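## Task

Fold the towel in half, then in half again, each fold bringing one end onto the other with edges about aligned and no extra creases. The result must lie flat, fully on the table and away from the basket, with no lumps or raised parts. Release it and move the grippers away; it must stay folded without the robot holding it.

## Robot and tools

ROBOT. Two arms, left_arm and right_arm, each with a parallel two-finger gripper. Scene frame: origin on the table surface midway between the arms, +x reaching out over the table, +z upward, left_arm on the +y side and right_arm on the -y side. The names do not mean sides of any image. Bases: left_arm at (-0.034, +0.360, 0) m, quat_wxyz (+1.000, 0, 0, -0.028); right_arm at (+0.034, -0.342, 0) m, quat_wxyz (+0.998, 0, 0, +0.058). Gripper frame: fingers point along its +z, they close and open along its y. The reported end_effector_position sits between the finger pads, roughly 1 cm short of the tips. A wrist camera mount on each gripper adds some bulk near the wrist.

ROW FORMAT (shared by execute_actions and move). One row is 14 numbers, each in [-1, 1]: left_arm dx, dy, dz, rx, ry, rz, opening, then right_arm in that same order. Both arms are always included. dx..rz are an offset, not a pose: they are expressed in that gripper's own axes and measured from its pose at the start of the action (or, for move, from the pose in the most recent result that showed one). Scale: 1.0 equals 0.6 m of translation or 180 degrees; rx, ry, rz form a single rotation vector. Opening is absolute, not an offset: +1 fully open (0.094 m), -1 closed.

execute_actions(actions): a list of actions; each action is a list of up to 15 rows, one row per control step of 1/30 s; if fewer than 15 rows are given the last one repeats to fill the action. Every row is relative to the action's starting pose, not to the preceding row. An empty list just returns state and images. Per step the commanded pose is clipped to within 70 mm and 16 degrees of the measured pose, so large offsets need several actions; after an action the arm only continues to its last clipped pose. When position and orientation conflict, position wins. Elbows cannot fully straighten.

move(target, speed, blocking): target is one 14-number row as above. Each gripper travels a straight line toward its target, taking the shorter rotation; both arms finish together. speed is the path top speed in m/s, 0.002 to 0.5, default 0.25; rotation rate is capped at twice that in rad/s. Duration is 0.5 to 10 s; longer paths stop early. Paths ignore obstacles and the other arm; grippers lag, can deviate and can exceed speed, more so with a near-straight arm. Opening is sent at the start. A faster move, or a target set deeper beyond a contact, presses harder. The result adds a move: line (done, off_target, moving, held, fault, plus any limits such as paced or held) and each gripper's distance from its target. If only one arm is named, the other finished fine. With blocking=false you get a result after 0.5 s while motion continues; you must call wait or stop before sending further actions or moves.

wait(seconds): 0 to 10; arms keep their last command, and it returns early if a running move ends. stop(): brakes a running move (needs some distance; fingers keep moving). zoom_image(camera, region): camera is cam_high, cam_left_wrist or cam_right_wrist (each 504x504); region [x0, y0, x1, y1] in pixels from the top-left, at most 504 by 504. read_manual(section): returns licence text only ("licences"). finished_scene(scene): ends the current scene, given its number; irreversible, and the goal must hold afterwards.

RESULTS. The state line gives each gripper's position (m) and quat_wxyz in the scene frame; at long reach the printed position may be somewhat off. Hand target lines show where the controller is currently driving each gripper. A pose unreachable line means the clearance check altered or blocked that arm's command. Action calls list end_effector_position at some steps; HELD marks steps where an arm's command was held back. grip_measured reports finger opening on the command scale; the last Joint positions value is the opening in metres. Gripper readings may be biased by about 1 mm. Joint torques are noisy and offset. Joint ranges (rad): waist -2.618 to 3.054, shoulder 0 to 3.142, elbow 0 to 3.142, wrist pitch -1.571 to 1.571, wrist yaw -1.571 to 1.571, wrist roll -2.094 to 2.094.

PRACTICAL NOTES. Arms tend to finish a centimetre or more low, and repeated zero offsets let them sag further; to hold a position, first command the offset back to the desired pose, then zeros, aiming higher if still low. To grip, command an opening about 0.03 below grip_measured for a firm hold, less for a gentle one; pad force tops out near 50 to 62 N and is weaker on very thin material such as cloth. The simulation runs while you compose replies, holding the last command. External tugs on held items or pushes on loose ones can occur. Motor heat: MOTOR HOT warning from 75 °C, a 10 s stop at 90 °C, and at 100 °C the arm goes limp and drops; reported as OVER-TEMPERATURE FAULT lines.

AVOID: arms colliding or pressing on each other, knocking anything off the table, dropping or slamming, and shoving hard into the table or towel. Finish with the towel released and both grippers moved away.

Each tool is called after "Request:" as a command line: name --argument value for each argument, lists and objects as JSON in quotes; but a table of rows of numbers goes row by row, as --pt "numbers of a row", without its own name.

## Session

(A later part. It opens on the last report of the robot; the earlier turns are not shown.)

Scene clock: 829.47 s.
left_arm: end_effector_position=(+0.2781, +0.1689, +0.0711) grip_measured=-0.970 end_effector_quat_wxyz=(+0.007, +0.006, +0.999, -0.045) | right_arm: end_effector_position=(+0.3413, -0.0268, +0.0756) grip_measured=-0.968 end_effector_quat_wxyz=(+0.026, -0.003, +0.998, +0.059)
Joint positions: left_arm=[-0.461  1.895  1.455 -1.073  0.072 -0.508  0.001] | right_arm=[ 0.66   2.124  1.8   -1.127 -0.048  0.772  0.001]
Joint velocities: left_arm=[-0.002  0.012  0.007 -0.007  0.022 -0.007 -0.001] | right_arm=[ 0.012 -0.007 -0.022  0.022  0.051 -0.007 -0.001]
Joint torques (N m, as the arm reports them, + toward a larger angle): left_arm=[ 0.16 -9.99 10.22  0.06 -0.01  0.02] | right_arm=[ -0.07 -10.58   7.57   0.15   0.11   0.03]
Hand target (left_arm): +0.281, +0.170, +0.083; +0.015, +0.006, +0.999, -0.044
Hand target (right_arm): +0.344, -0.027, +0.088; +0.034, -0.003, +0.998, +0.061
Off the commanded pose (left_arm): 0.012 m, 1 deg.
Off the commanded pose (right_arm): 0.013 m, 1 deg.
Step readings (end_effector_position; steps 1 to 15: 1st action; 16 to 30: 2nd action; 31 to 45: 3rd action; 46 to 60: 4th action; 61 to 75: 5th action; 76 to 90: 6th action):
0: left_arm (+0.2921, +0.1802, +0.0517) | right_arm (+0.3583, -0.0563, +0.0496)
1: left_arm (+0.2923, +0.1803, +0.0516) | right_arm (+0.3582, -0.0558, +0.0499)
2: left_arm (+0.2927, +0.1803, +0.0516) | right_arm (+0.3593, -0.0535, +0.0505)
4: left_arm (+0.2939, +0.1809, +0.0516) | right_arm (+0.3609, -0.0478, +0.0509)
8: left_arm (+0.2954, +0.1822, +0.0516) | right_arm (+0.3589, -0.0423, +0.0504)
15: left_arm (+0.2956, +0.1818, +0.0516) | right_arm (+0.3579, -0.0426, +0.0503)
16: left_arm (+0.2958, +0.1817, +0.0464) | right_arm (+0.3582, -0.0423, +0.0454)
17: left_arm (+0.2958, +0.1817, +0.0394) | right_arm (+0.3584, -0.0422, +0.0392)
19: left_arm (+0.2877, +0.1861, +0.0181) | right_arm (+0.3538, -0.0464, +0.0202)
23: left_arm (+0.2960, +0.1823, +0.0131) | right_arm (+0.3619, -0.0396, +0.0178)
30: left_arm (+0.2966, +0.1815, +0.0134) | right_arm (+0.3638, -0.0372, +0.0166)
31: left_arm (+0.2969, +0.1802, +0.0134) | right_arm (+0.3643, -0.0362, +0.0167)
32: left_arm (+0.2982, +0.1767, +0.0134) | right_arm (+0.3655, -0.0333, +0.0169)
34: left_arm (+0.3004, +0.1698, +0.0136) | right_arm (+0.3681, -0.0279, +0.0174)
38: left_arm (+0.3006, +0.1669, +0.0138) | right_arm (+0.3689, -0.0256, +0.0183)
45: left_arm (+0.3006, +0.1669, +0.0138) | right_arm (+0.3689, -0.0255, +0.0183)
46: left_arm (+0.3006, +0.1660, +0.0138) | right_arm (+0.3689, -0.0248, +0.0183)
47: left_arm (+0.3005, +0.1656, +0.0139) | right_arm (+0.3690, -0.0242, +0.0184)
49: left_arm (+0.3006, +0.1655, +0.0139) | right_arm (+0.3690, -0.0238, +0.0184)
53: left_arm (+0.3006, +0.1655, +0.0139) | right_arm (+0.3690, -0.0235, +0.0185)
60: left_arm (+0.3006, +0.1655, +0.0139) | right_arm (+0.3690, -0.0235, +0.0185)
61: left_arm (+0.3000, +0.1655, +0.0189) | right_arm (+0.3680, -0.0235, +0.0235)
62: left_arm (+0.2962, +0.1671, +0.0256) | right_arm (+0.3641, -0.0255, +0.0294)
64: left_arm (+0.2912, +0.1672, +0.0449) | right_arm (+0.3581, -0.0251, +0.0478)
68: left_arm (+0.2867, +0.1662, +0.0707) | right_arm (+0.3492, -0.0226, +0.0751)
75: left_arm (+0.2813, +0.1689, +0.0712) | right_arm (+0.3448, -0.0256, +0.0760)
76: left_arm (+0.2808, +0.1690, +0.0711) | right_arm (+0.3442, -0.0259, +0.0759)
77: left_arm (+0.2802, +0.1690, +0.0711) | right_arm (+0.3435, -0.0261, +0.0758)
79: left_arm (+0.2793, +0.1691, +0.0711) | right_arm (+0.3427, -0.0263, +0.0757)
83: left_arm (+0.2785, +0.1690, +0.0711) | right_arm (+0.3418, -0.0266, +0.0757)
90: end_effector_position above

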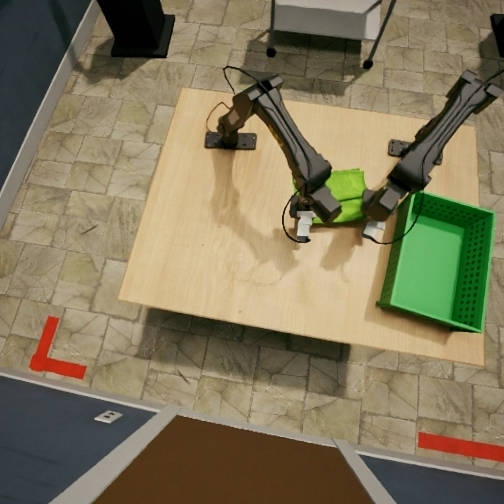

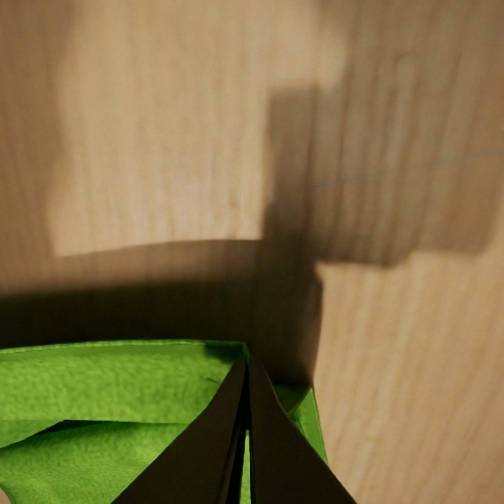

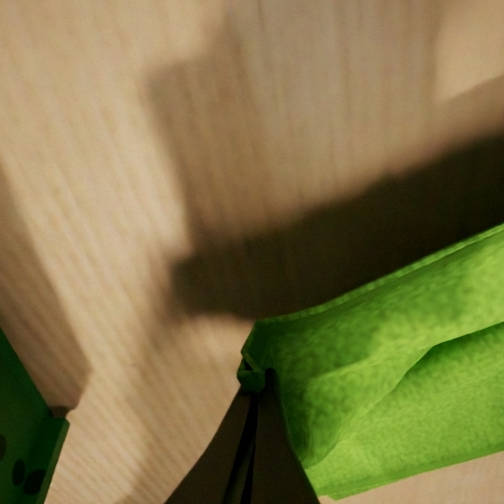

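Request:
move --target '[-0.1,0.02,0,0,0,0,-1,-0.1,0.0,0,0,0,0,-1]' --speed 0.08

Request:
move --target '[0.15,-0.045,-0.065,0,-0.17,0,-1,0.15,-0.035,-0.065,0,-0.17,0,-1]' --speed 0.15

Request:
zoom_image --camera "cam_high" --region '[200,80,440,260]'

Scene clock: 840.57 s.
left_arm: end_effector_position=(+0.3365, +0.1746, +0.0685) grip_measured=-0.970 end_effector_quat_wxyz=(+0.011, +0.006, +0.999, -0.051) | right_arm: end_effector_position=(+0.3967, -0.0204, +0.0802) grip_measured=-0.968 end_effector_quat_wxyz=(+0.030, -0.007, +0.997, +0.067)
Joint positions: left_arm=[-0.374  2.078  1.705 -1.135  0.084 -0.422  0.001] | right_arm=[ 0.583  2.319  2.134 -1.254 -0.065  0.69   0.001]
Joint velocities: left_arm=[-0.017 -0.027  0.007 -0.007 -0.022  0.022  0.   ] | right_arm=[ 0.012  0.002  0.007 -0.007  0.037  0.022 -0.   ]
Joint torques (N m, as the arm reports them, + toward a larger angle): left_arm=[  0.77 -10.     9.7    0.11   0.01   0.1 ] | right_arm=[-0.93 -9.94  7.69  0.23  0.06 -0.03]
Hand target (left_arm): +0.338, +0.180, +0.071; +0.007, +0.006, +0.999, -0.045
Hand target (right_arm): +0.401, -0.026, +0.079; +0.027, -0.004, +0.998, +0.059
Off the commanded pose (left_arm): 0.006 m, 1 deg.
Off the commanded pose (right_arm): 0.008 m, 1 deg.
move: done

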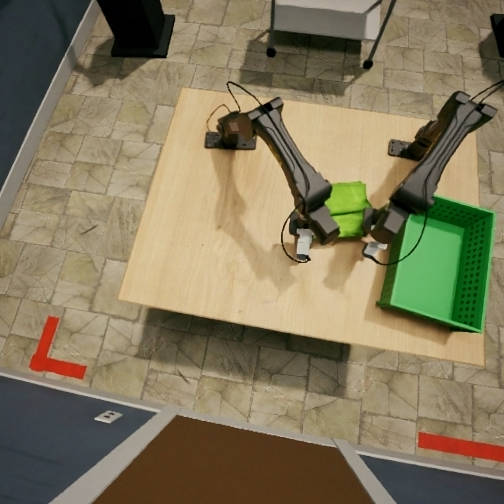

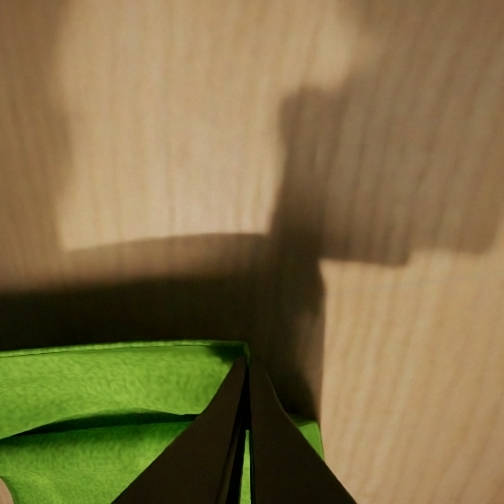

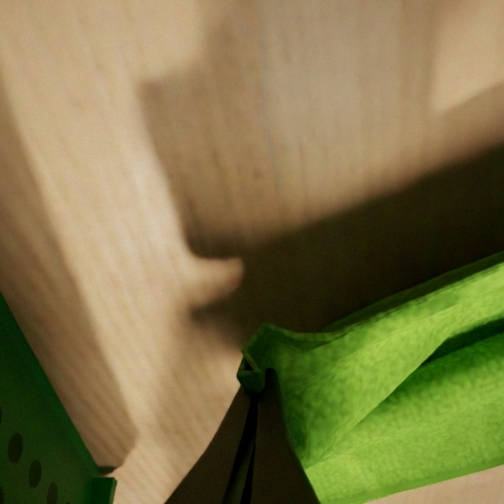

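Scene clock: 842.93 s.
left_arm: end_effector_position=(+0.2464, +0.1517, +0.1036) grip_measured=-0.970 end_effector_quat_wxyz=(+0.263, -0.006, +0.963, -0.055) | right_arm: end_effector_position=(+0.3064, -0.0403, +0.1085) grip_measured=-0.968 end_effector_quat_wxyz=(+0.279, +0.009, +0.957, +0.077)
Joint positions: left_arm=[-0.734  1.467  0.977 -0.616 -0.293 -0.734  0.001] | right_arm=[ 0.882  1.691  1.207 -0.628  0.382  0.926  0.001]
Joint velocities: left_arm=[ 0.002 -0.012 -0.007  0.022 -0.066 -0.037 -0.001] | right_arm=[-0.002 -0.017 -0.002  0.022  0.007  0.081 -0.001]
Joint torques (N m, as the arm reports them, + toward a larger angle): left_arm=[-0.6  -7.35  6.45  1.08 -0.34 -0.09] | right_arm=[ 0.5  -8.59  4.2   0.84  0.46  0.05]
Hand target (left_arm): +0.246, +0.154, +0.108; +0.276, -0.011, +0.960, -0.053
Hand target (right_arm): +0.305, -0.048, +0.111; +0.290, +0.012, +0.954, +0.070
Off the commanded pose (left_arm): 0.005 m, 1 deg.
Off the commanded pose (right_arm): 0.008 m, 2 deg.
move: done

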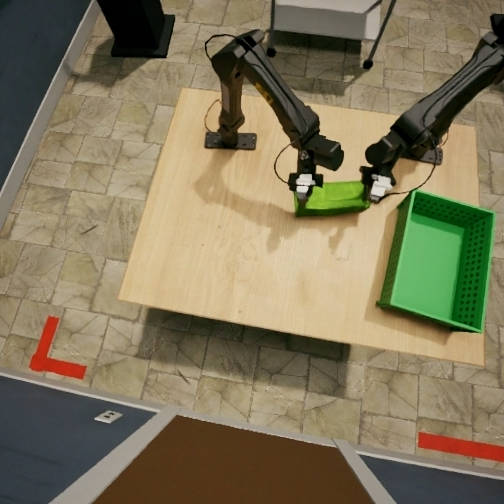

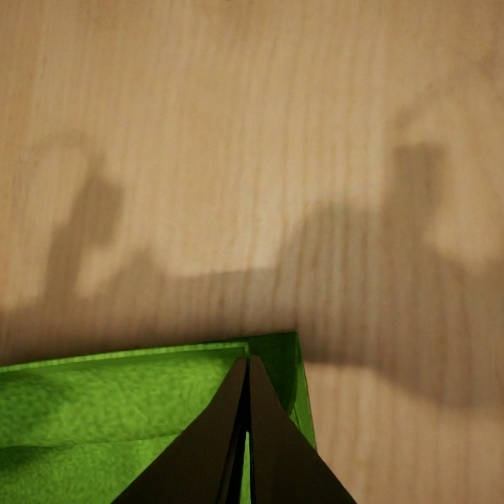

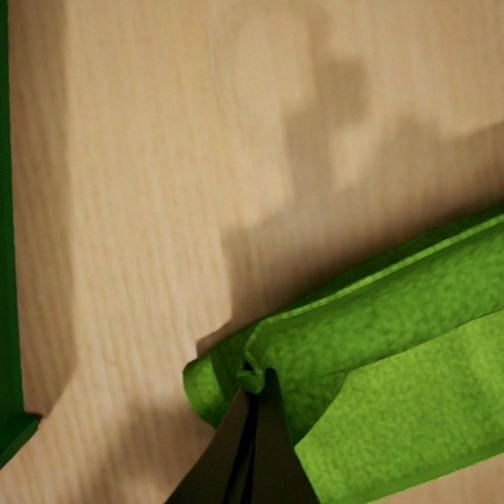

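Region (200, 80, 440, 260) of cam_high's 504x504 image, scaled by 2.100, with more detail than that image has; it fills the top 378 rows of this view, and the rest is white.

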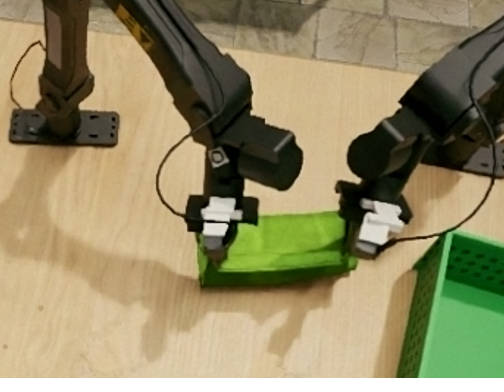

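Request:
move --target '[0.198,-0.02,0.007,0,-0.1,0,-1,0.2,-0.05,0.007,0,-0.1,0,-1]' --speed 0.1

Request:
zoom_image --camera "cam_high" --region '[200,80,440,260]'

Scene clock: 854.43 s.
left_arm: end_effector_position=(+0.1467, +0.1306, +0.0459) grip_measured=-0.970 end_effector_quat_wxyz=(+0.403, -0.015, +0.913, -0.067) | right_arm: end_effector_position=(+0.2083, -0.0535, +0.0487) grip_measured=-0.968 end_effector_quat_wxyz=(+0.415, +0.031, +0.903, +0.103)
Joint positions: left_arm=[-1.29   1.445  0.565 -0.305 -0.769 -1.223  0.001] | right_arm=[ 1.301  1.633  0.727 -0.257  0.808  1.309  0.001]
Joint velocities: left_arm=[-0.002  0.012 -0.027 -0.037 -0.037 -0.066 -0.001] | right_arm=[-0.007  0.002  0.022  0.051 -0.022 -0.022 -0.   ]
Joint torques (N m, as the arm reports them, + toward a larger angle): left_arm=[-0.8  -3.16  5.54  0.9  -0.59 -0.11] | right_arm=[ 0.64 -3.43  3.36  0.74  0.58  0.04]
Hand target (left_arm): +0.147, +0.135, +0.043; +0.413, -0.015, +0.909, -0.057
Hand target (right_arm): +0.207, -0.064, +0.037; +0.422, +0.021, +0.903, +0.077
Off the commanded pose (left_arm): 0.006 m, 2 deg.
Off the commanded pose (right_arm): 0.015 m, 4 deg.
move: off_target (right_arm)

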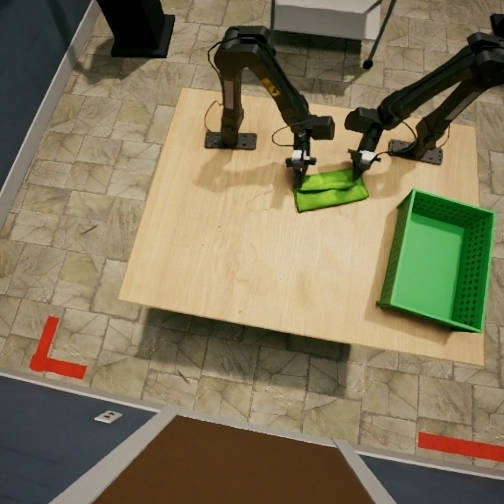

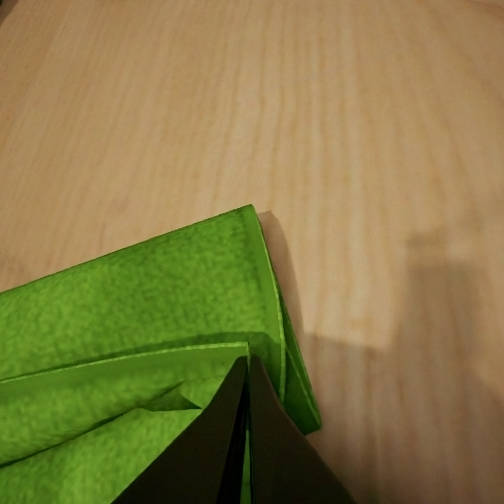

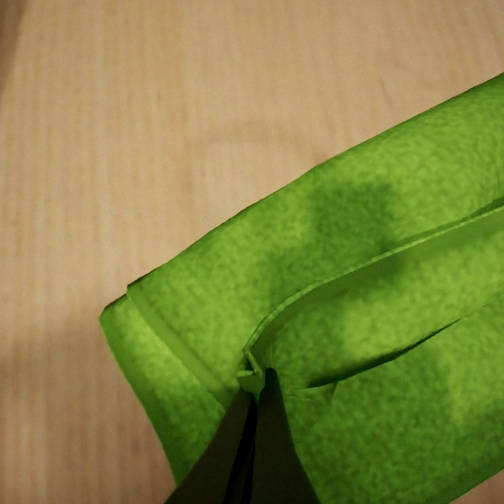

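Region (200, 80, 440, 260) of cam_high's 504x504 image, scaled by 2.100, with more detail than that image has; it fills the top 378 rows of this view, and the rest is white.

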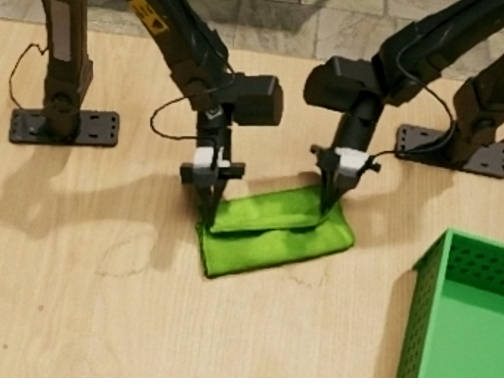

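Request:
execute_actions --actions '[[[0.03,0,0.03,0,0,0,-1,0.03,0,0.03,0,0,0,-1]],[[0,0,0,0,0,0,-0.4,0,0,0,0,0,0,-0.4]],[[0,0.03,-0.1,0,0,0,-0.4,0,-0.03,-0.1,0,0,0,-0.4]],[[-0.08,0.1,0,0,0,0,-0.4,-0.08,-0.1,0,0,0,0,-0.4]],[[0,0,0,0,0,0,-0.4,0,0,0,0,0,0,-0.4]]]'

Request:
zoom_image --camera "cam_high" --region '[240,130,400,250]'

Scene clock: 863.77 s.
left_arm: end_effector_position=(+0.1408, +0.2012, +0.0814) grip_measured=-0.403 end_effector_quat_wxyz=(+0.391, -0.024, +0.916, -0.091) | right_arm: end_effector_position=(+0.1993, -0.1237, +0.0842) grip_measured=-0.403 end_effector_quat_wxyz=(+0.408, +0.040, +0.903, +0.131)
Joint positions: left_arm=[-1.186  0.935  0.425 -0.559 -0.686 -1.112  0.028] | right_arm=[ 1.275  1.191  0.523 -0.418  0.773  1.28   0.028]
Joint velocities: left_arm=[-0.002 -0.022 -0.012  0.007  0.081 -0.022 -0.001] | right_arm=[ 0.012  0.002 -0.007  0.007  0.007 -0.007 -0.   ]
Joint torques (N m, as the arm reports them, + toward a larger angle): left_arm=[ 0.01 -0.69  7.8   1.04 -0.41 -0.03] | right_arm=[ 0.06 -2.58  5.61  0.87  0.36  0.06]
Hand target (left_arm): +0.142, +0.202, +0.082; +0.395, -0.026, +0.914, -0.089
Hand target (right_arm): +0.199, -0.124, +0.084; +0.408, +0.041, +0.902, +0.131
Off the commanded pose (left_arm): 0.002 m, 1 deg.
Off the commanded pose (right_arm): 0.000 m, 0 deg.
Step readings (end_effector_position; steps 1 to 15: 1st action; 16 to 30: 2nd action; 31 to 45: 3rd action; 46 to 60: 4th action; 61 to 75: 5th action):
0: left_arm (+0.1468, +0.1307, +0.0461) | right_arm (+0.2084, -0.0535, +0.0488)
1: left_arm (+0.1471, +0.1298, +0.0446) | right_arm (+0.2086, -0.0520, +0.0478)
2: left_arm (+0.1475, +0.1279, +0.0413) | right_arm (+0.2090, -0.0492, +0.0455)
4: left_arm (+0.1472, +0.1287, +0.0315) | right_arm (+0.2093, -0.0466, +0.0380)
8: left_arm (+0.1480, +0.1271, +0.0267) | right_arm (+0.2097, -0.0433, +0.0335)
15: left_arm (+0.1486, +0.1245, +0.0278) | right_arm (+0.2103, -0.0397, +0.0352)
16: left_arm (+0.1486, +0.1245, +0.0278) | right_arm (+0.2103, -0.0397, +0.0352)
17: left_arm (+0.1486, +0.1245, +0.0278) | right_arm (+0.2103, -0.0397, +0.0352)
19: left_arm (+0.1486, +0.1245, +0.0278) | right_arm (+0.2103, -0.0397, +0.0352)
23: left_arm (+0.1486, +0.1245, +0.0278) | right_arm (+0.2103, -0.0397, +0.0352)
30: left_arm (+0.1486, +0.1245, +0.0278) | right_arm (+0.2103, -0.0397, +0.0352)
31: left_arm (+0.1457, +0.1252, +0.0303) | right_arm (+0.2073, -0.0408, +0.0374)
32: left_arm (+0.1378, +0.1268, +0.0354) | right_arm (+0.1995, -0.0444, +0.0416)
34: left_arm (+0.1216, +0.1247, +0.0492) | right_arm (+0.1807, -0.0452, +0.0546)
38: left_arm (+0.1080, +0.1311, +0.0580) | right_arm (+0.1649, -0.0497, +0.0650)
45: left_arm (+0.1050, +0.1469, +0.0558) | right_arm (+0.1652, -0.0668, +0.0595)
46: left_arm (+0.1075, +0.1502, +0.0558) | right_arm (+0.1672, -0.0701, +0.0596)
47: left_arm (+0.1155, +0.1614, +0.0581) | right_arm (+0.1735, -0.0811, +0.0613)
49: left_arm (+0.1334, +0.1883, +0.0676) | right_arm (+0.1913, -0.1098, +0.0691)
53: left_arm (+0.1440, +0.2040, +0.0831) | right_arm (+0.2023, -0.1269, +0.0838)
60: left_arm (+0.1419, +0.2022, +0.0824) | right_arm (+0.1994, -0.1238, +0.0844)
61: left_arm (+0.1416, +0.2020, +0.0822) | right_arm (+0.1993, -0.1237, +0.0842)
62: left_arm (+0.1414, +0.2018, +0.0820) | right_arm (+0.1993, -0.1237, +0.0842)
64: left_arm (+0.1412, +0.2016, +0.0817) | right_arm (+0.1993, -0.1237, +0.0842)
68: left_arm (+0.1409, +0.2014, +0.0815) | right_arm (+0.1993, -0.1237, +0.0842)
75: end_effector_position above

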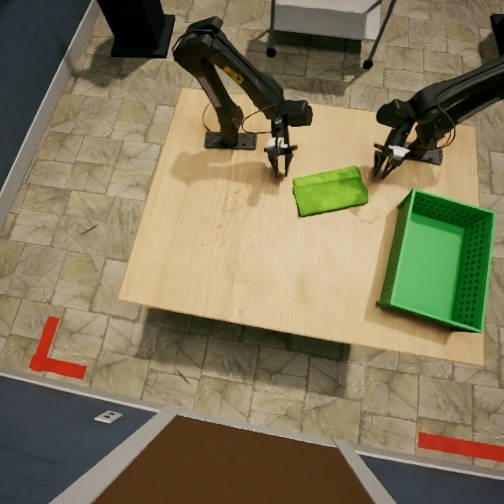

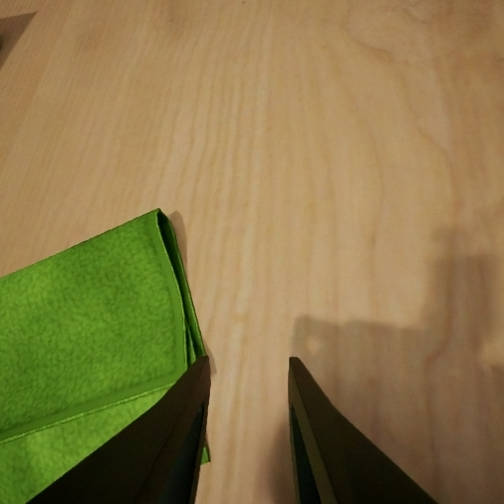

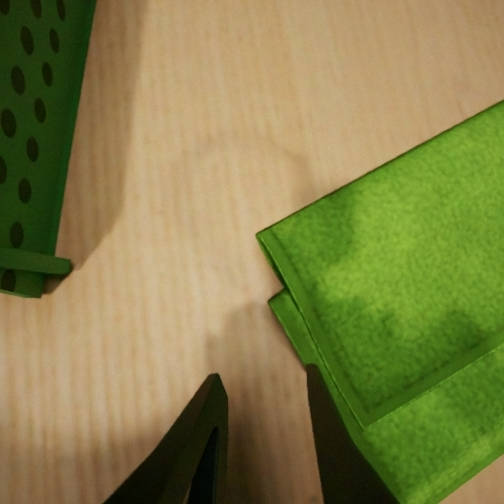

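Region (240, 130, 400, 250) of cam_high's 504x504 image, scaled by 3.150, with more detail than that image has; it fills the top 378 rows of this view, and the rest is white.

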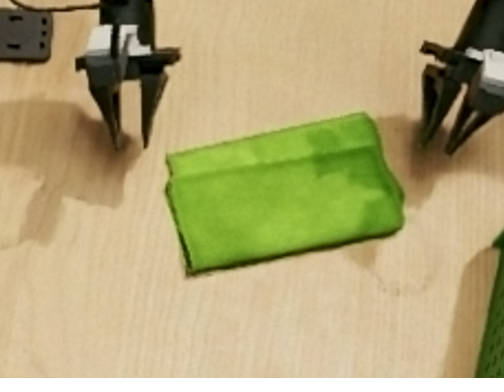

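Request:
move --target '[0.075,-0.14,0.034,0,0,0,-1,0.024,0.246,0.077,0.086,0.268,-0.026,1]' --speed 0.2

Scene clock: 882.07 s.
left_arm: end_effector_position=(+0.1186, +0.1199, +0.0458) grip_measured=-0.990 end_effector_quat_wxyz=(+0.378, -0.017, +0.922, -0.082) | right_arm: end_effector_position=(+0.2146, +0.0299, +0.0820) grip_measured=+1.000 end_effector_quat_wxyz=(+0.007, -0.001, +1.000, -0.001)
Joint positions: left_arm=[-1.392  1.45   0.607 -0.42  -0.744 -1.365  0.   ] | right_arm=[ 1.006  2.129  1.841 -1.278  0.013  1.12   0.094]
Joint velocities: left_arm=[ 0.012  0.007  0.022  0.037  0.022 -0.051 -0.   ] | right_arm=[ 0.027 -0.002  0.017 -0.022  0.022  0.022  0.   ]
Joint torques (N m, as the arm reports them, + toward a larger angle): left_arm=[-0.93 -3.31  9.06  0.82 -0.63 -0.07] | right_arm=[-0.67 -8.46  7.54  0.04  0.   -0.03]
Hand target (left_arm): +0.121, +0.111, +0.053; +0.391, -0.023, +0.915, -0.093
Hand target (right_arm): +0.219, +0.031, +0.082; +0.004, +0.002, +1.000, -0.002
Off the commanded pose (left_arm): 0.011 m, 2 deg.
Off the commanded pose (right_arm): 0.005 m, 1 deg.
move: off_target (left_arm)

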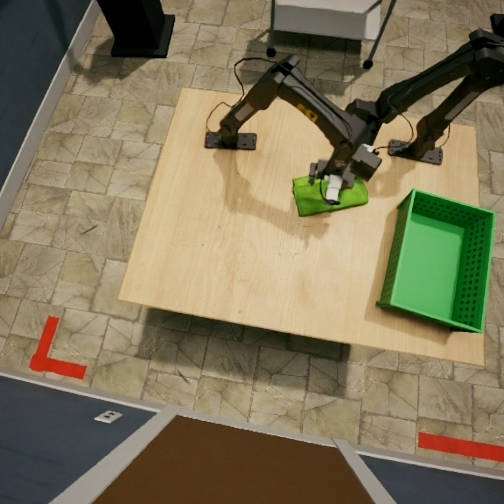

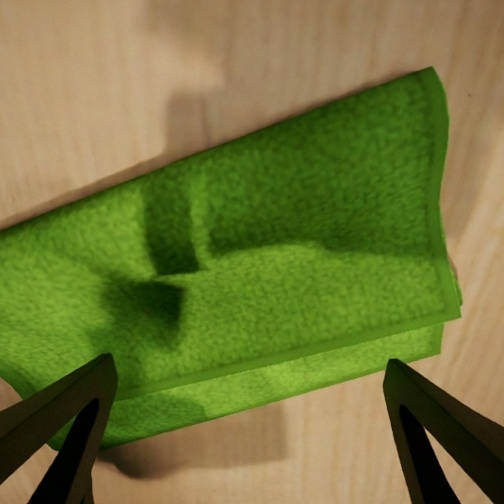

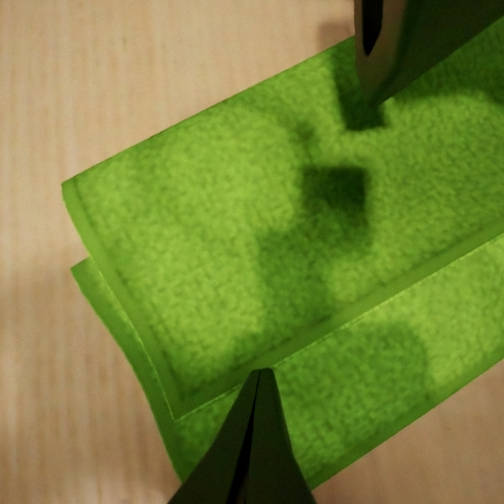

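Request:
move --target '[0.07,0.015,0.045,0,0,0,-1,-0.035,-0.065,0.03,0,0,0,1]' --speed 0.1

Request:
move --target '[0.03,0,0.03,0,0,0,-1,0,0,0.105,0,0,0,1]' --speed 0.1

Request:
move --target '[0.03,0,0.03,0,0,0,-1,0.075,-0.025,0.02,0,0,0,1]' --speed 0.04

Scene clock: 892.77 s.
left_arm: end_effector_position=(+0.1170, +0.1157, +0.0184) grip_measured=-0.990 end_effector_quat_wxyz=(+0.407, -0.029, +0.908, -0.094) | right_arm: end_effector_position=(+0.2355, -0.0057, +0.0604) grip_measured=+1.000 end_effector_quat_wxyz=(+0.004, -0.001, +1.000, -0.007)
Joint positions: left_arm=[-1.437  1.58   0.54  -0.227 -0.82  -1.426  0.   ] | right_arm=[ 0.918  2.064  1.655 -1.17   0.013  1.033  0.094]
Joint velocities: left_arm=[ 0.007  0.002  0.007 -0.007 -0.051  0.007  0.001] | right_arm=[-0.007  0.002 -0.007  0.037  0.007 -0.037  0.   ]
Joint torques (N m, as the arm reports them, + toward a larger angle): left_arm=[-0.66 -2.2   3.24  0.81  0.13 -0.12] | right_arm=[ -0.45 -11.07   3.69   0.26   0.04  -0.05]
Hand target (left_arm): +0.107, +0.122, -0.001; +0.378, -0.018, +0.922, -0.082
Hand target (right_arm): +0.236, -0.009, +0.064; +0.008, -0.001, +1.000, -0.001
Off the commanded pose (left_arm): 0.025 m, 4 deg.
Off the commanded pose (right_arm): 0.005 m, 1 deg.
move: off_target (left_arm)

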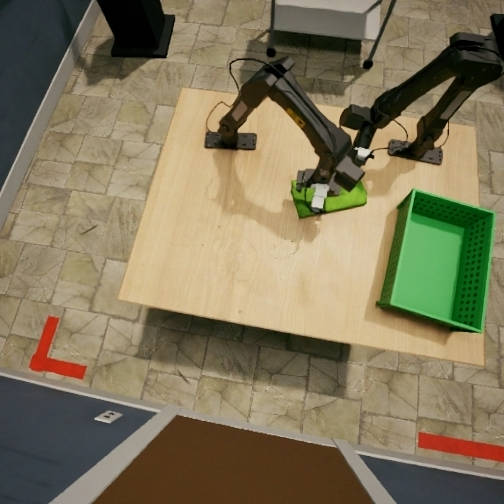

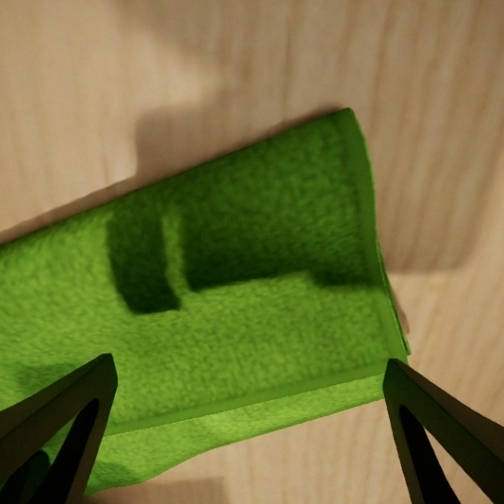

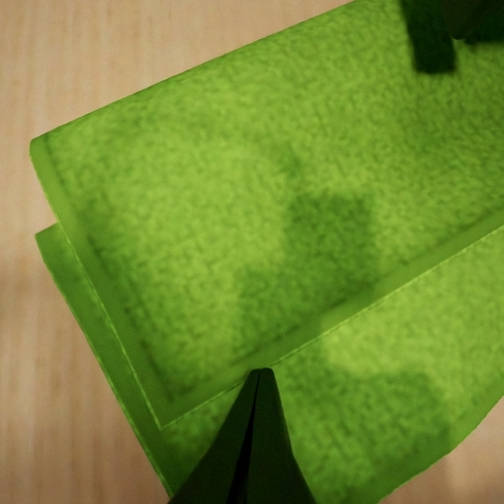

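Scene clock: 893.77 s.
left_arm: end_effector_position=(+0.1268, +0.1062, +0.0183) grip_measured=-0.990 end_effector_quat_wxyz=(+0.442, -0.045, +0.889, -0.108) | right_arm: end_effector_position=(+0.2370, -0.0024, +0.0220) grip_measured=+1.000 end_effector_quat_wxyz=(+0.010, -0.001, +1.000, +0.006)
Joint positions: left_arm=[-1.437  1.651  0.54  -0.111 -0.898 -1.426  0.   ] | right_arm=[ 0.918  2.087  1.533 -0.997  0.011  1.032  0.094]
Joint velocities: left_arm=[-0.017  0.012 -0.017 -0.007 -0.022 -0.022 -0.001] | right_arm=[-0.012 -0.002 -0.007 -0.007 -0.037 -0.022  0.   ]
Joint torques (N m, as the arm reports them, + toward a larger angle): left_arm=[-0.11 -2.28  3.57  0.81  0.27 -0.04] | right_arm=[-0.07 -6.97  2.01  0.67  0.04  0.04]
Hand target (left_arm): +0.117, +0.112, -0.004; +0.407, -0.031, +0.908, -0.093
Hand target (right_arm): +0.235, -0.008, -0.001; +0.003, -0.001, +1.000, -0.007
Off the commanded pose (left_arm): 0.027 m, 5 deg.
Off the commanded pose (right_arm): 0.025 m, 2 deg.
move: off_target (left_arm, right_arm)

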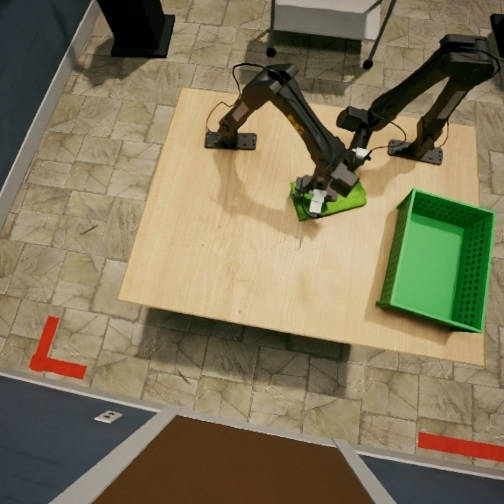

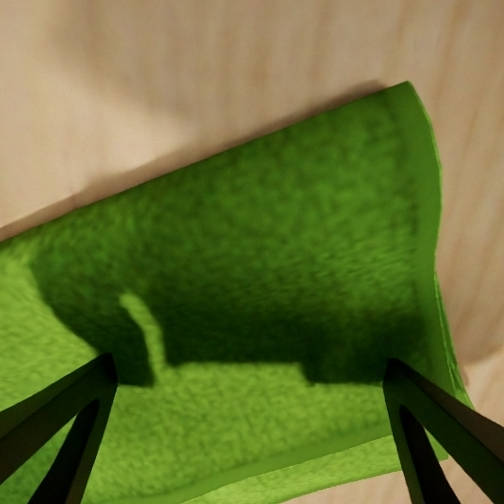

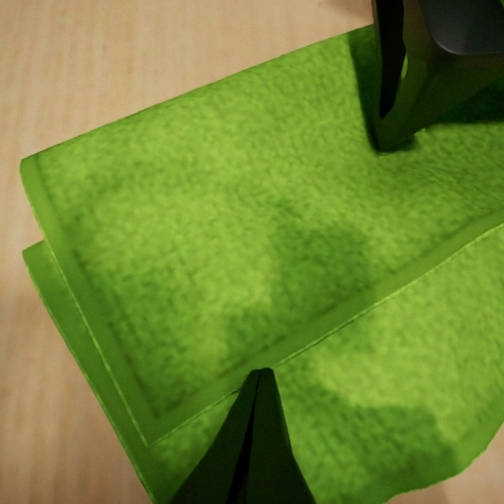

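Scene clock: 895.27 s.
left_arm: end_effector_position=(+0.1359, +0.0973, +0.0186) grip_measured=-0.990 end_effector_quat_wxyz=(+0.477, -0.065, +0.868, -0.125) | right_arm: end_effector_position=(+0.2128, -0.0099, +0.0217) grip_measured=+1.000 end_effector_quat_wxyz=(+0.037, +0.002, +0.999, +0.019)
Joint positions: left_arm=[-1.437  1.725  0.54   0.019 -0.977 -1.426  0.   ] | right_arm=[ 0.981  1.979  1.368 -0.892  0.049  1.101  0.094]
Joint velocities: left_arm=[ 0.012  0.007 -0.022 -0.022  0.022  0.022 -0.   ] | right_arm=[ 0.002 -0.007 -0.017 -0.007 -0.081 -0.051  0.   ]
Joint torques (N m, as the arm reports them, + toward a larger angle): left_arm=[ 0.63 -2.62  4.02  0.79  0.28  0.06] | right_arm=[ 1.51 -8.47  1.96  0.26 -0.29  0.2 ]
Hand target (left_arm): +0.129, +0.102, -0.004; +0.442, -0.046, +0.889, -0.108
Hand target (right_arm): +0.193, -0.018, +0.010; +0.009, -0.001, +1.000, +0.005
Off the commanded pose (left_arm): 0.026 m, 6 deg.
Off the commanded pose (right_arm): 0.025 m, 3 deg.
move: off_target (left_arm, right_arm)

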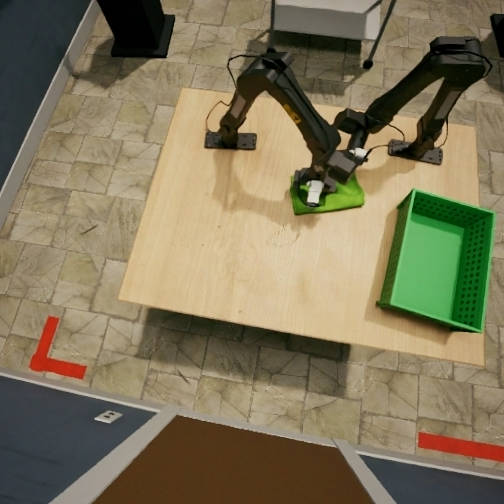

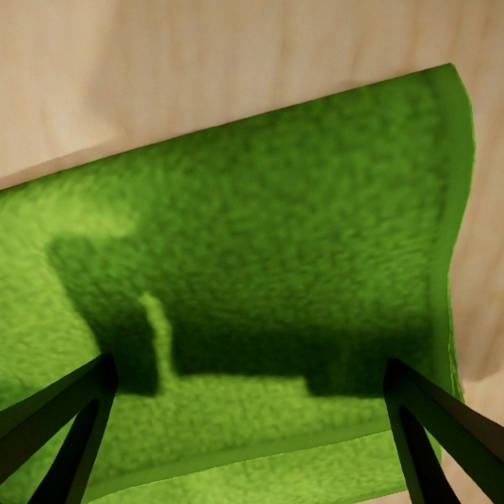

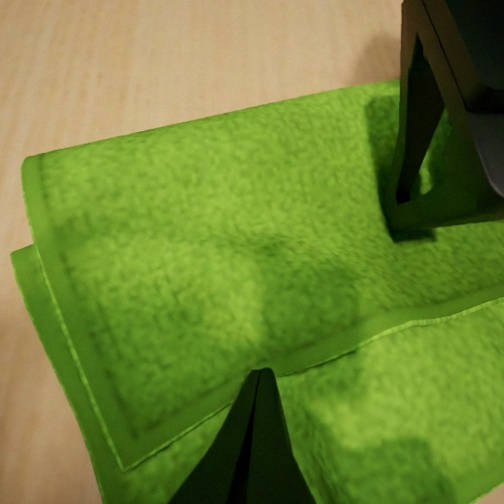

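Request:
move --target '[-0.1,0.12,-0.12,0,0,0,-1,0,-0.15,-0.17,0,0,0,1]' --speed 0.15

Request:
zoom_image --camera "cam_high" --region '[240,130,400,250]'

Scene clock: 905.50 s.
left_arm: end_effector_position=(+0.1091, +0.1898, +0.0748) grip_measured=-0.990 end_effector_quat_wxyz=(+0.464, -0.063, +0.875, -0.123) | right_arm: end_effector_position=(+0.2088, -0.0947, +0.1198) grip_measured=+1.000 end_effector_quat_wxyz=(+0.043, +0.000, +0.999, +0.022)
Joint positions: left_arm=[-1.555  1.112  0.394 -0.63  -0.986 -1.637  0.   ] | right_arm=[ 0.863  1.607  1.306 -1.185  0.046  0.978  0.094]
Joint velocities: left_arm=[ 0.002  0.002 -0.007 -0.037 -0.095 -0.051  0.   ] | right_arm=[-0.007  0.012  0.002  0.007  0.007  0.007  0.   ]
Joint torques (N m, as the arm reports them, + toward a larger angle): left_arm=[-0.9  -2.72  7.72  0.34 -0.75 -0.11] | right_arm=[-0.69 -7.18  4.34  0.22 -0.02 -0.02]
Hand target (left_arm): +0.110, +0.191, +0.083; +0.477, -0.064, +0.867, -0.127
Hand target (right_arm): +0.206, -0.103, +0.120; +0.038, +0.002, +0.999, +0.019
Off the commanded pose (left_arm): 0.010 m, 2 deg.
Off the commanded pose (right_arm): 0.010 m, 1 deg.
move: done

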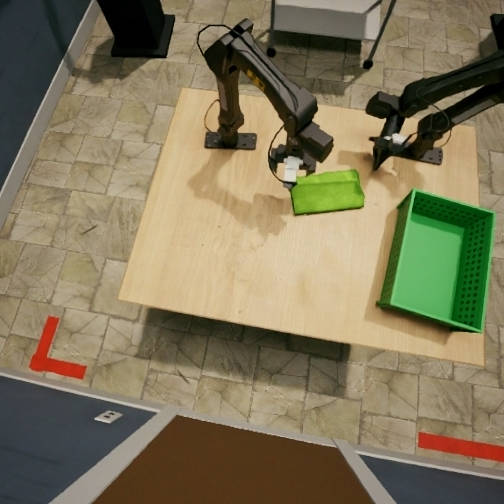

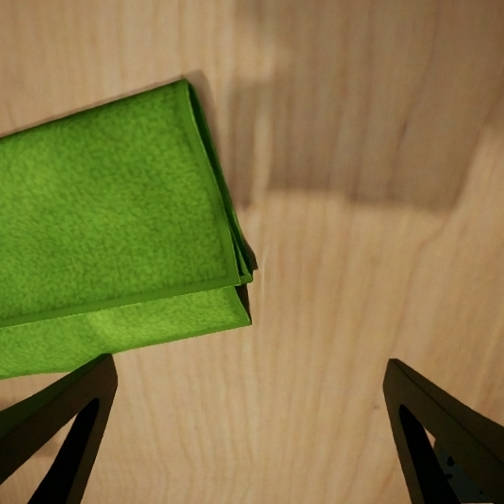

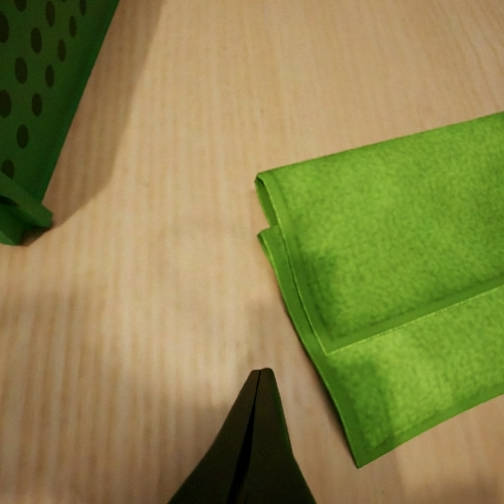

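Region (240, 130, 400, 250) of cam_high's 504x504 image, scaled by 3.150, with more detail than that image has; it fills the top 378 rows of this view, and the rest is white.

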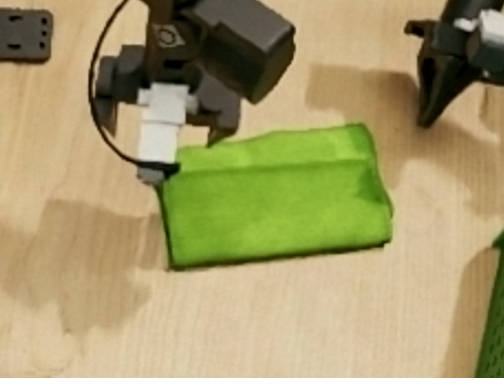

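Request:
move --target '[-0.05,0,0,-0.082,0.309,0.042,0.6,-0.105,0.16,0.1,0.014,0.027,-0.09,1]' --speed 0.2

Scene clock: 920.30 s.
left_arm: end_effector_position=(+0.1205, +0.1988, +0.0924) grip_measured=+0.597 end_effector_quat_wxyz=(-0.003, +0.001, +1.000, +0.009) | right_arm: end_effector_position=(+0.2690, +0.0034, +0.0683) grip_measured=+1.000 end_effector_quat_wxyz=(+0.006, -0.146, +0.989, -0.008)
Joint positions: left_arm=[-0.762  1.412  1.019 -1.195 -0.007 -0.817  0.075] | right_arm=[ 0.863  2.161  1.836 -1.249  0.02   0.688  0.094]
Joint velocities: left_arm=[-0.032  0.022 -0.007 -0.007  0.007  0.022  0.001] | right_arm=[-0.032  0.007  0.032  0.037 -0.081 -0.022  0.   ]
Joint torques (N m, as the arm reports them, + toward a larger angle): left_arm=[ 0.92 -3.45  9.66  0.11  0.02  0.09] | right_arm=[-0.97 -8.8   7.55  0.07 -0.01 -0.04]
Hand target (left_arm): +0.124, +0.198, +0.097; -0.003, +0.000, +1.000, +0.008
Hand target (right_arm): +0.276, +0.004, +0.069; +0.004, -0.141, +0.990, -0.006
Off the commanded pose (left_arm): 0.009 m, 1 deg.
Off the commanded pose (right_arm): 0.008 m, 1 deg.
move: done

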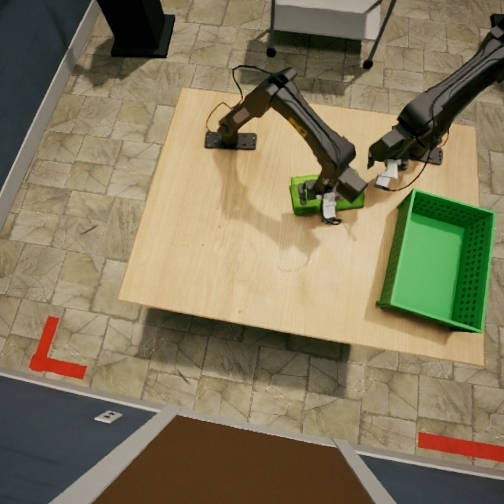

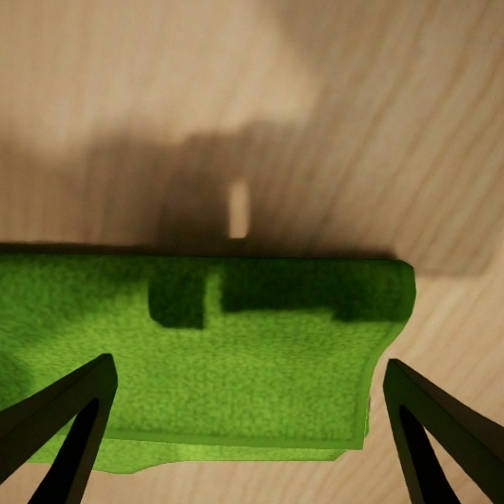

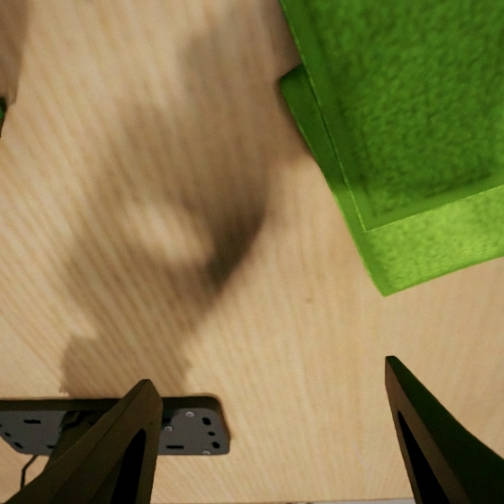

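Request:
move --target '[0,0.05,-0.05,0,0,0,0.6,0.1,-0.3,-0.1,0,0,0,1]'

Request:
finished_scene --scene 1

Scene clock: 928.20 s.
left_arm: end_effector_position=(+0.1165, +0.2287, +0.1122) grip_measured=+0.597 end_effector_quat_wxyz=(-0.017, +0.002, +1.000, +0.019) | right_arm: end_effector_position=(+0.2708, -0.1782, +0.1334) grip_measured=+1.000 end_effector_quat_wxyz=(+0.015, -0.144, +0.990, -0.004)
Joint positions: left_arm=[-0.672  1.343  1.042 -1.32  -0.006 -0.726  0.075] | right_arm=[ 0.498  1.608  1.365 -1.305  0.021  0.325  0.094]
Joint velocities: left_arm=[-0.002  0.002 -0.017  0.037  0.081  0.037 -0.   ] | right_arm=[ 0.022 -0.027 -0.002 -0.051 -0.022 -0.022  0.   ]
Joint torques (N m, as the arm reports them, + toward a larger angle): left_arm=[ 0.9  -5.32  9.36  0.    0.01  0.07] | right_arm=[-0.27 -7.01  3.53  0.15  0.05 -0.02]
Hand target (left_arm): +0.121, +0.229, +0.122; -0.004, +0.001, +1.000, +0.010
Hand target (right_arm): +0.264, -0.185, +0.132; +0.008, -0.145, +0.989, -0.010
Off the commanded pose (left_arm): 0.012 m, 2 deg.
Off the commanded pose (right_arm): 0.011 m, 1 deg.
move: off_target (left_arm, right_arm)

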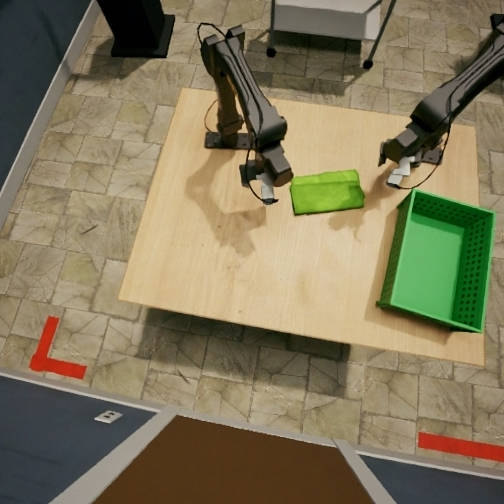

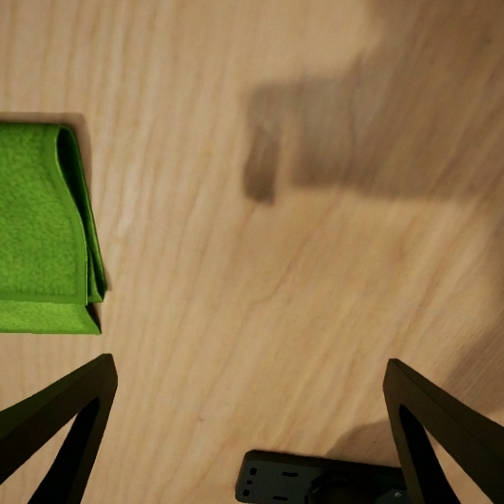

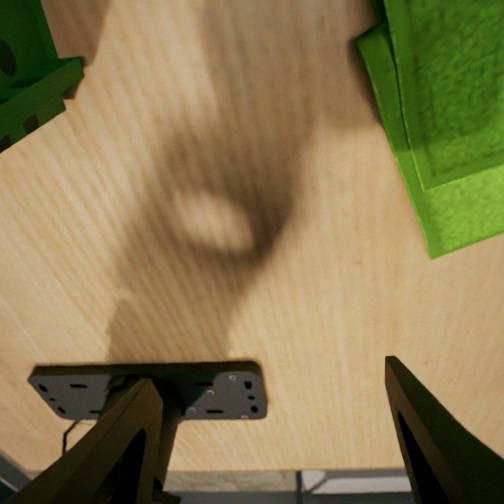

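The scene is finished: the task was done.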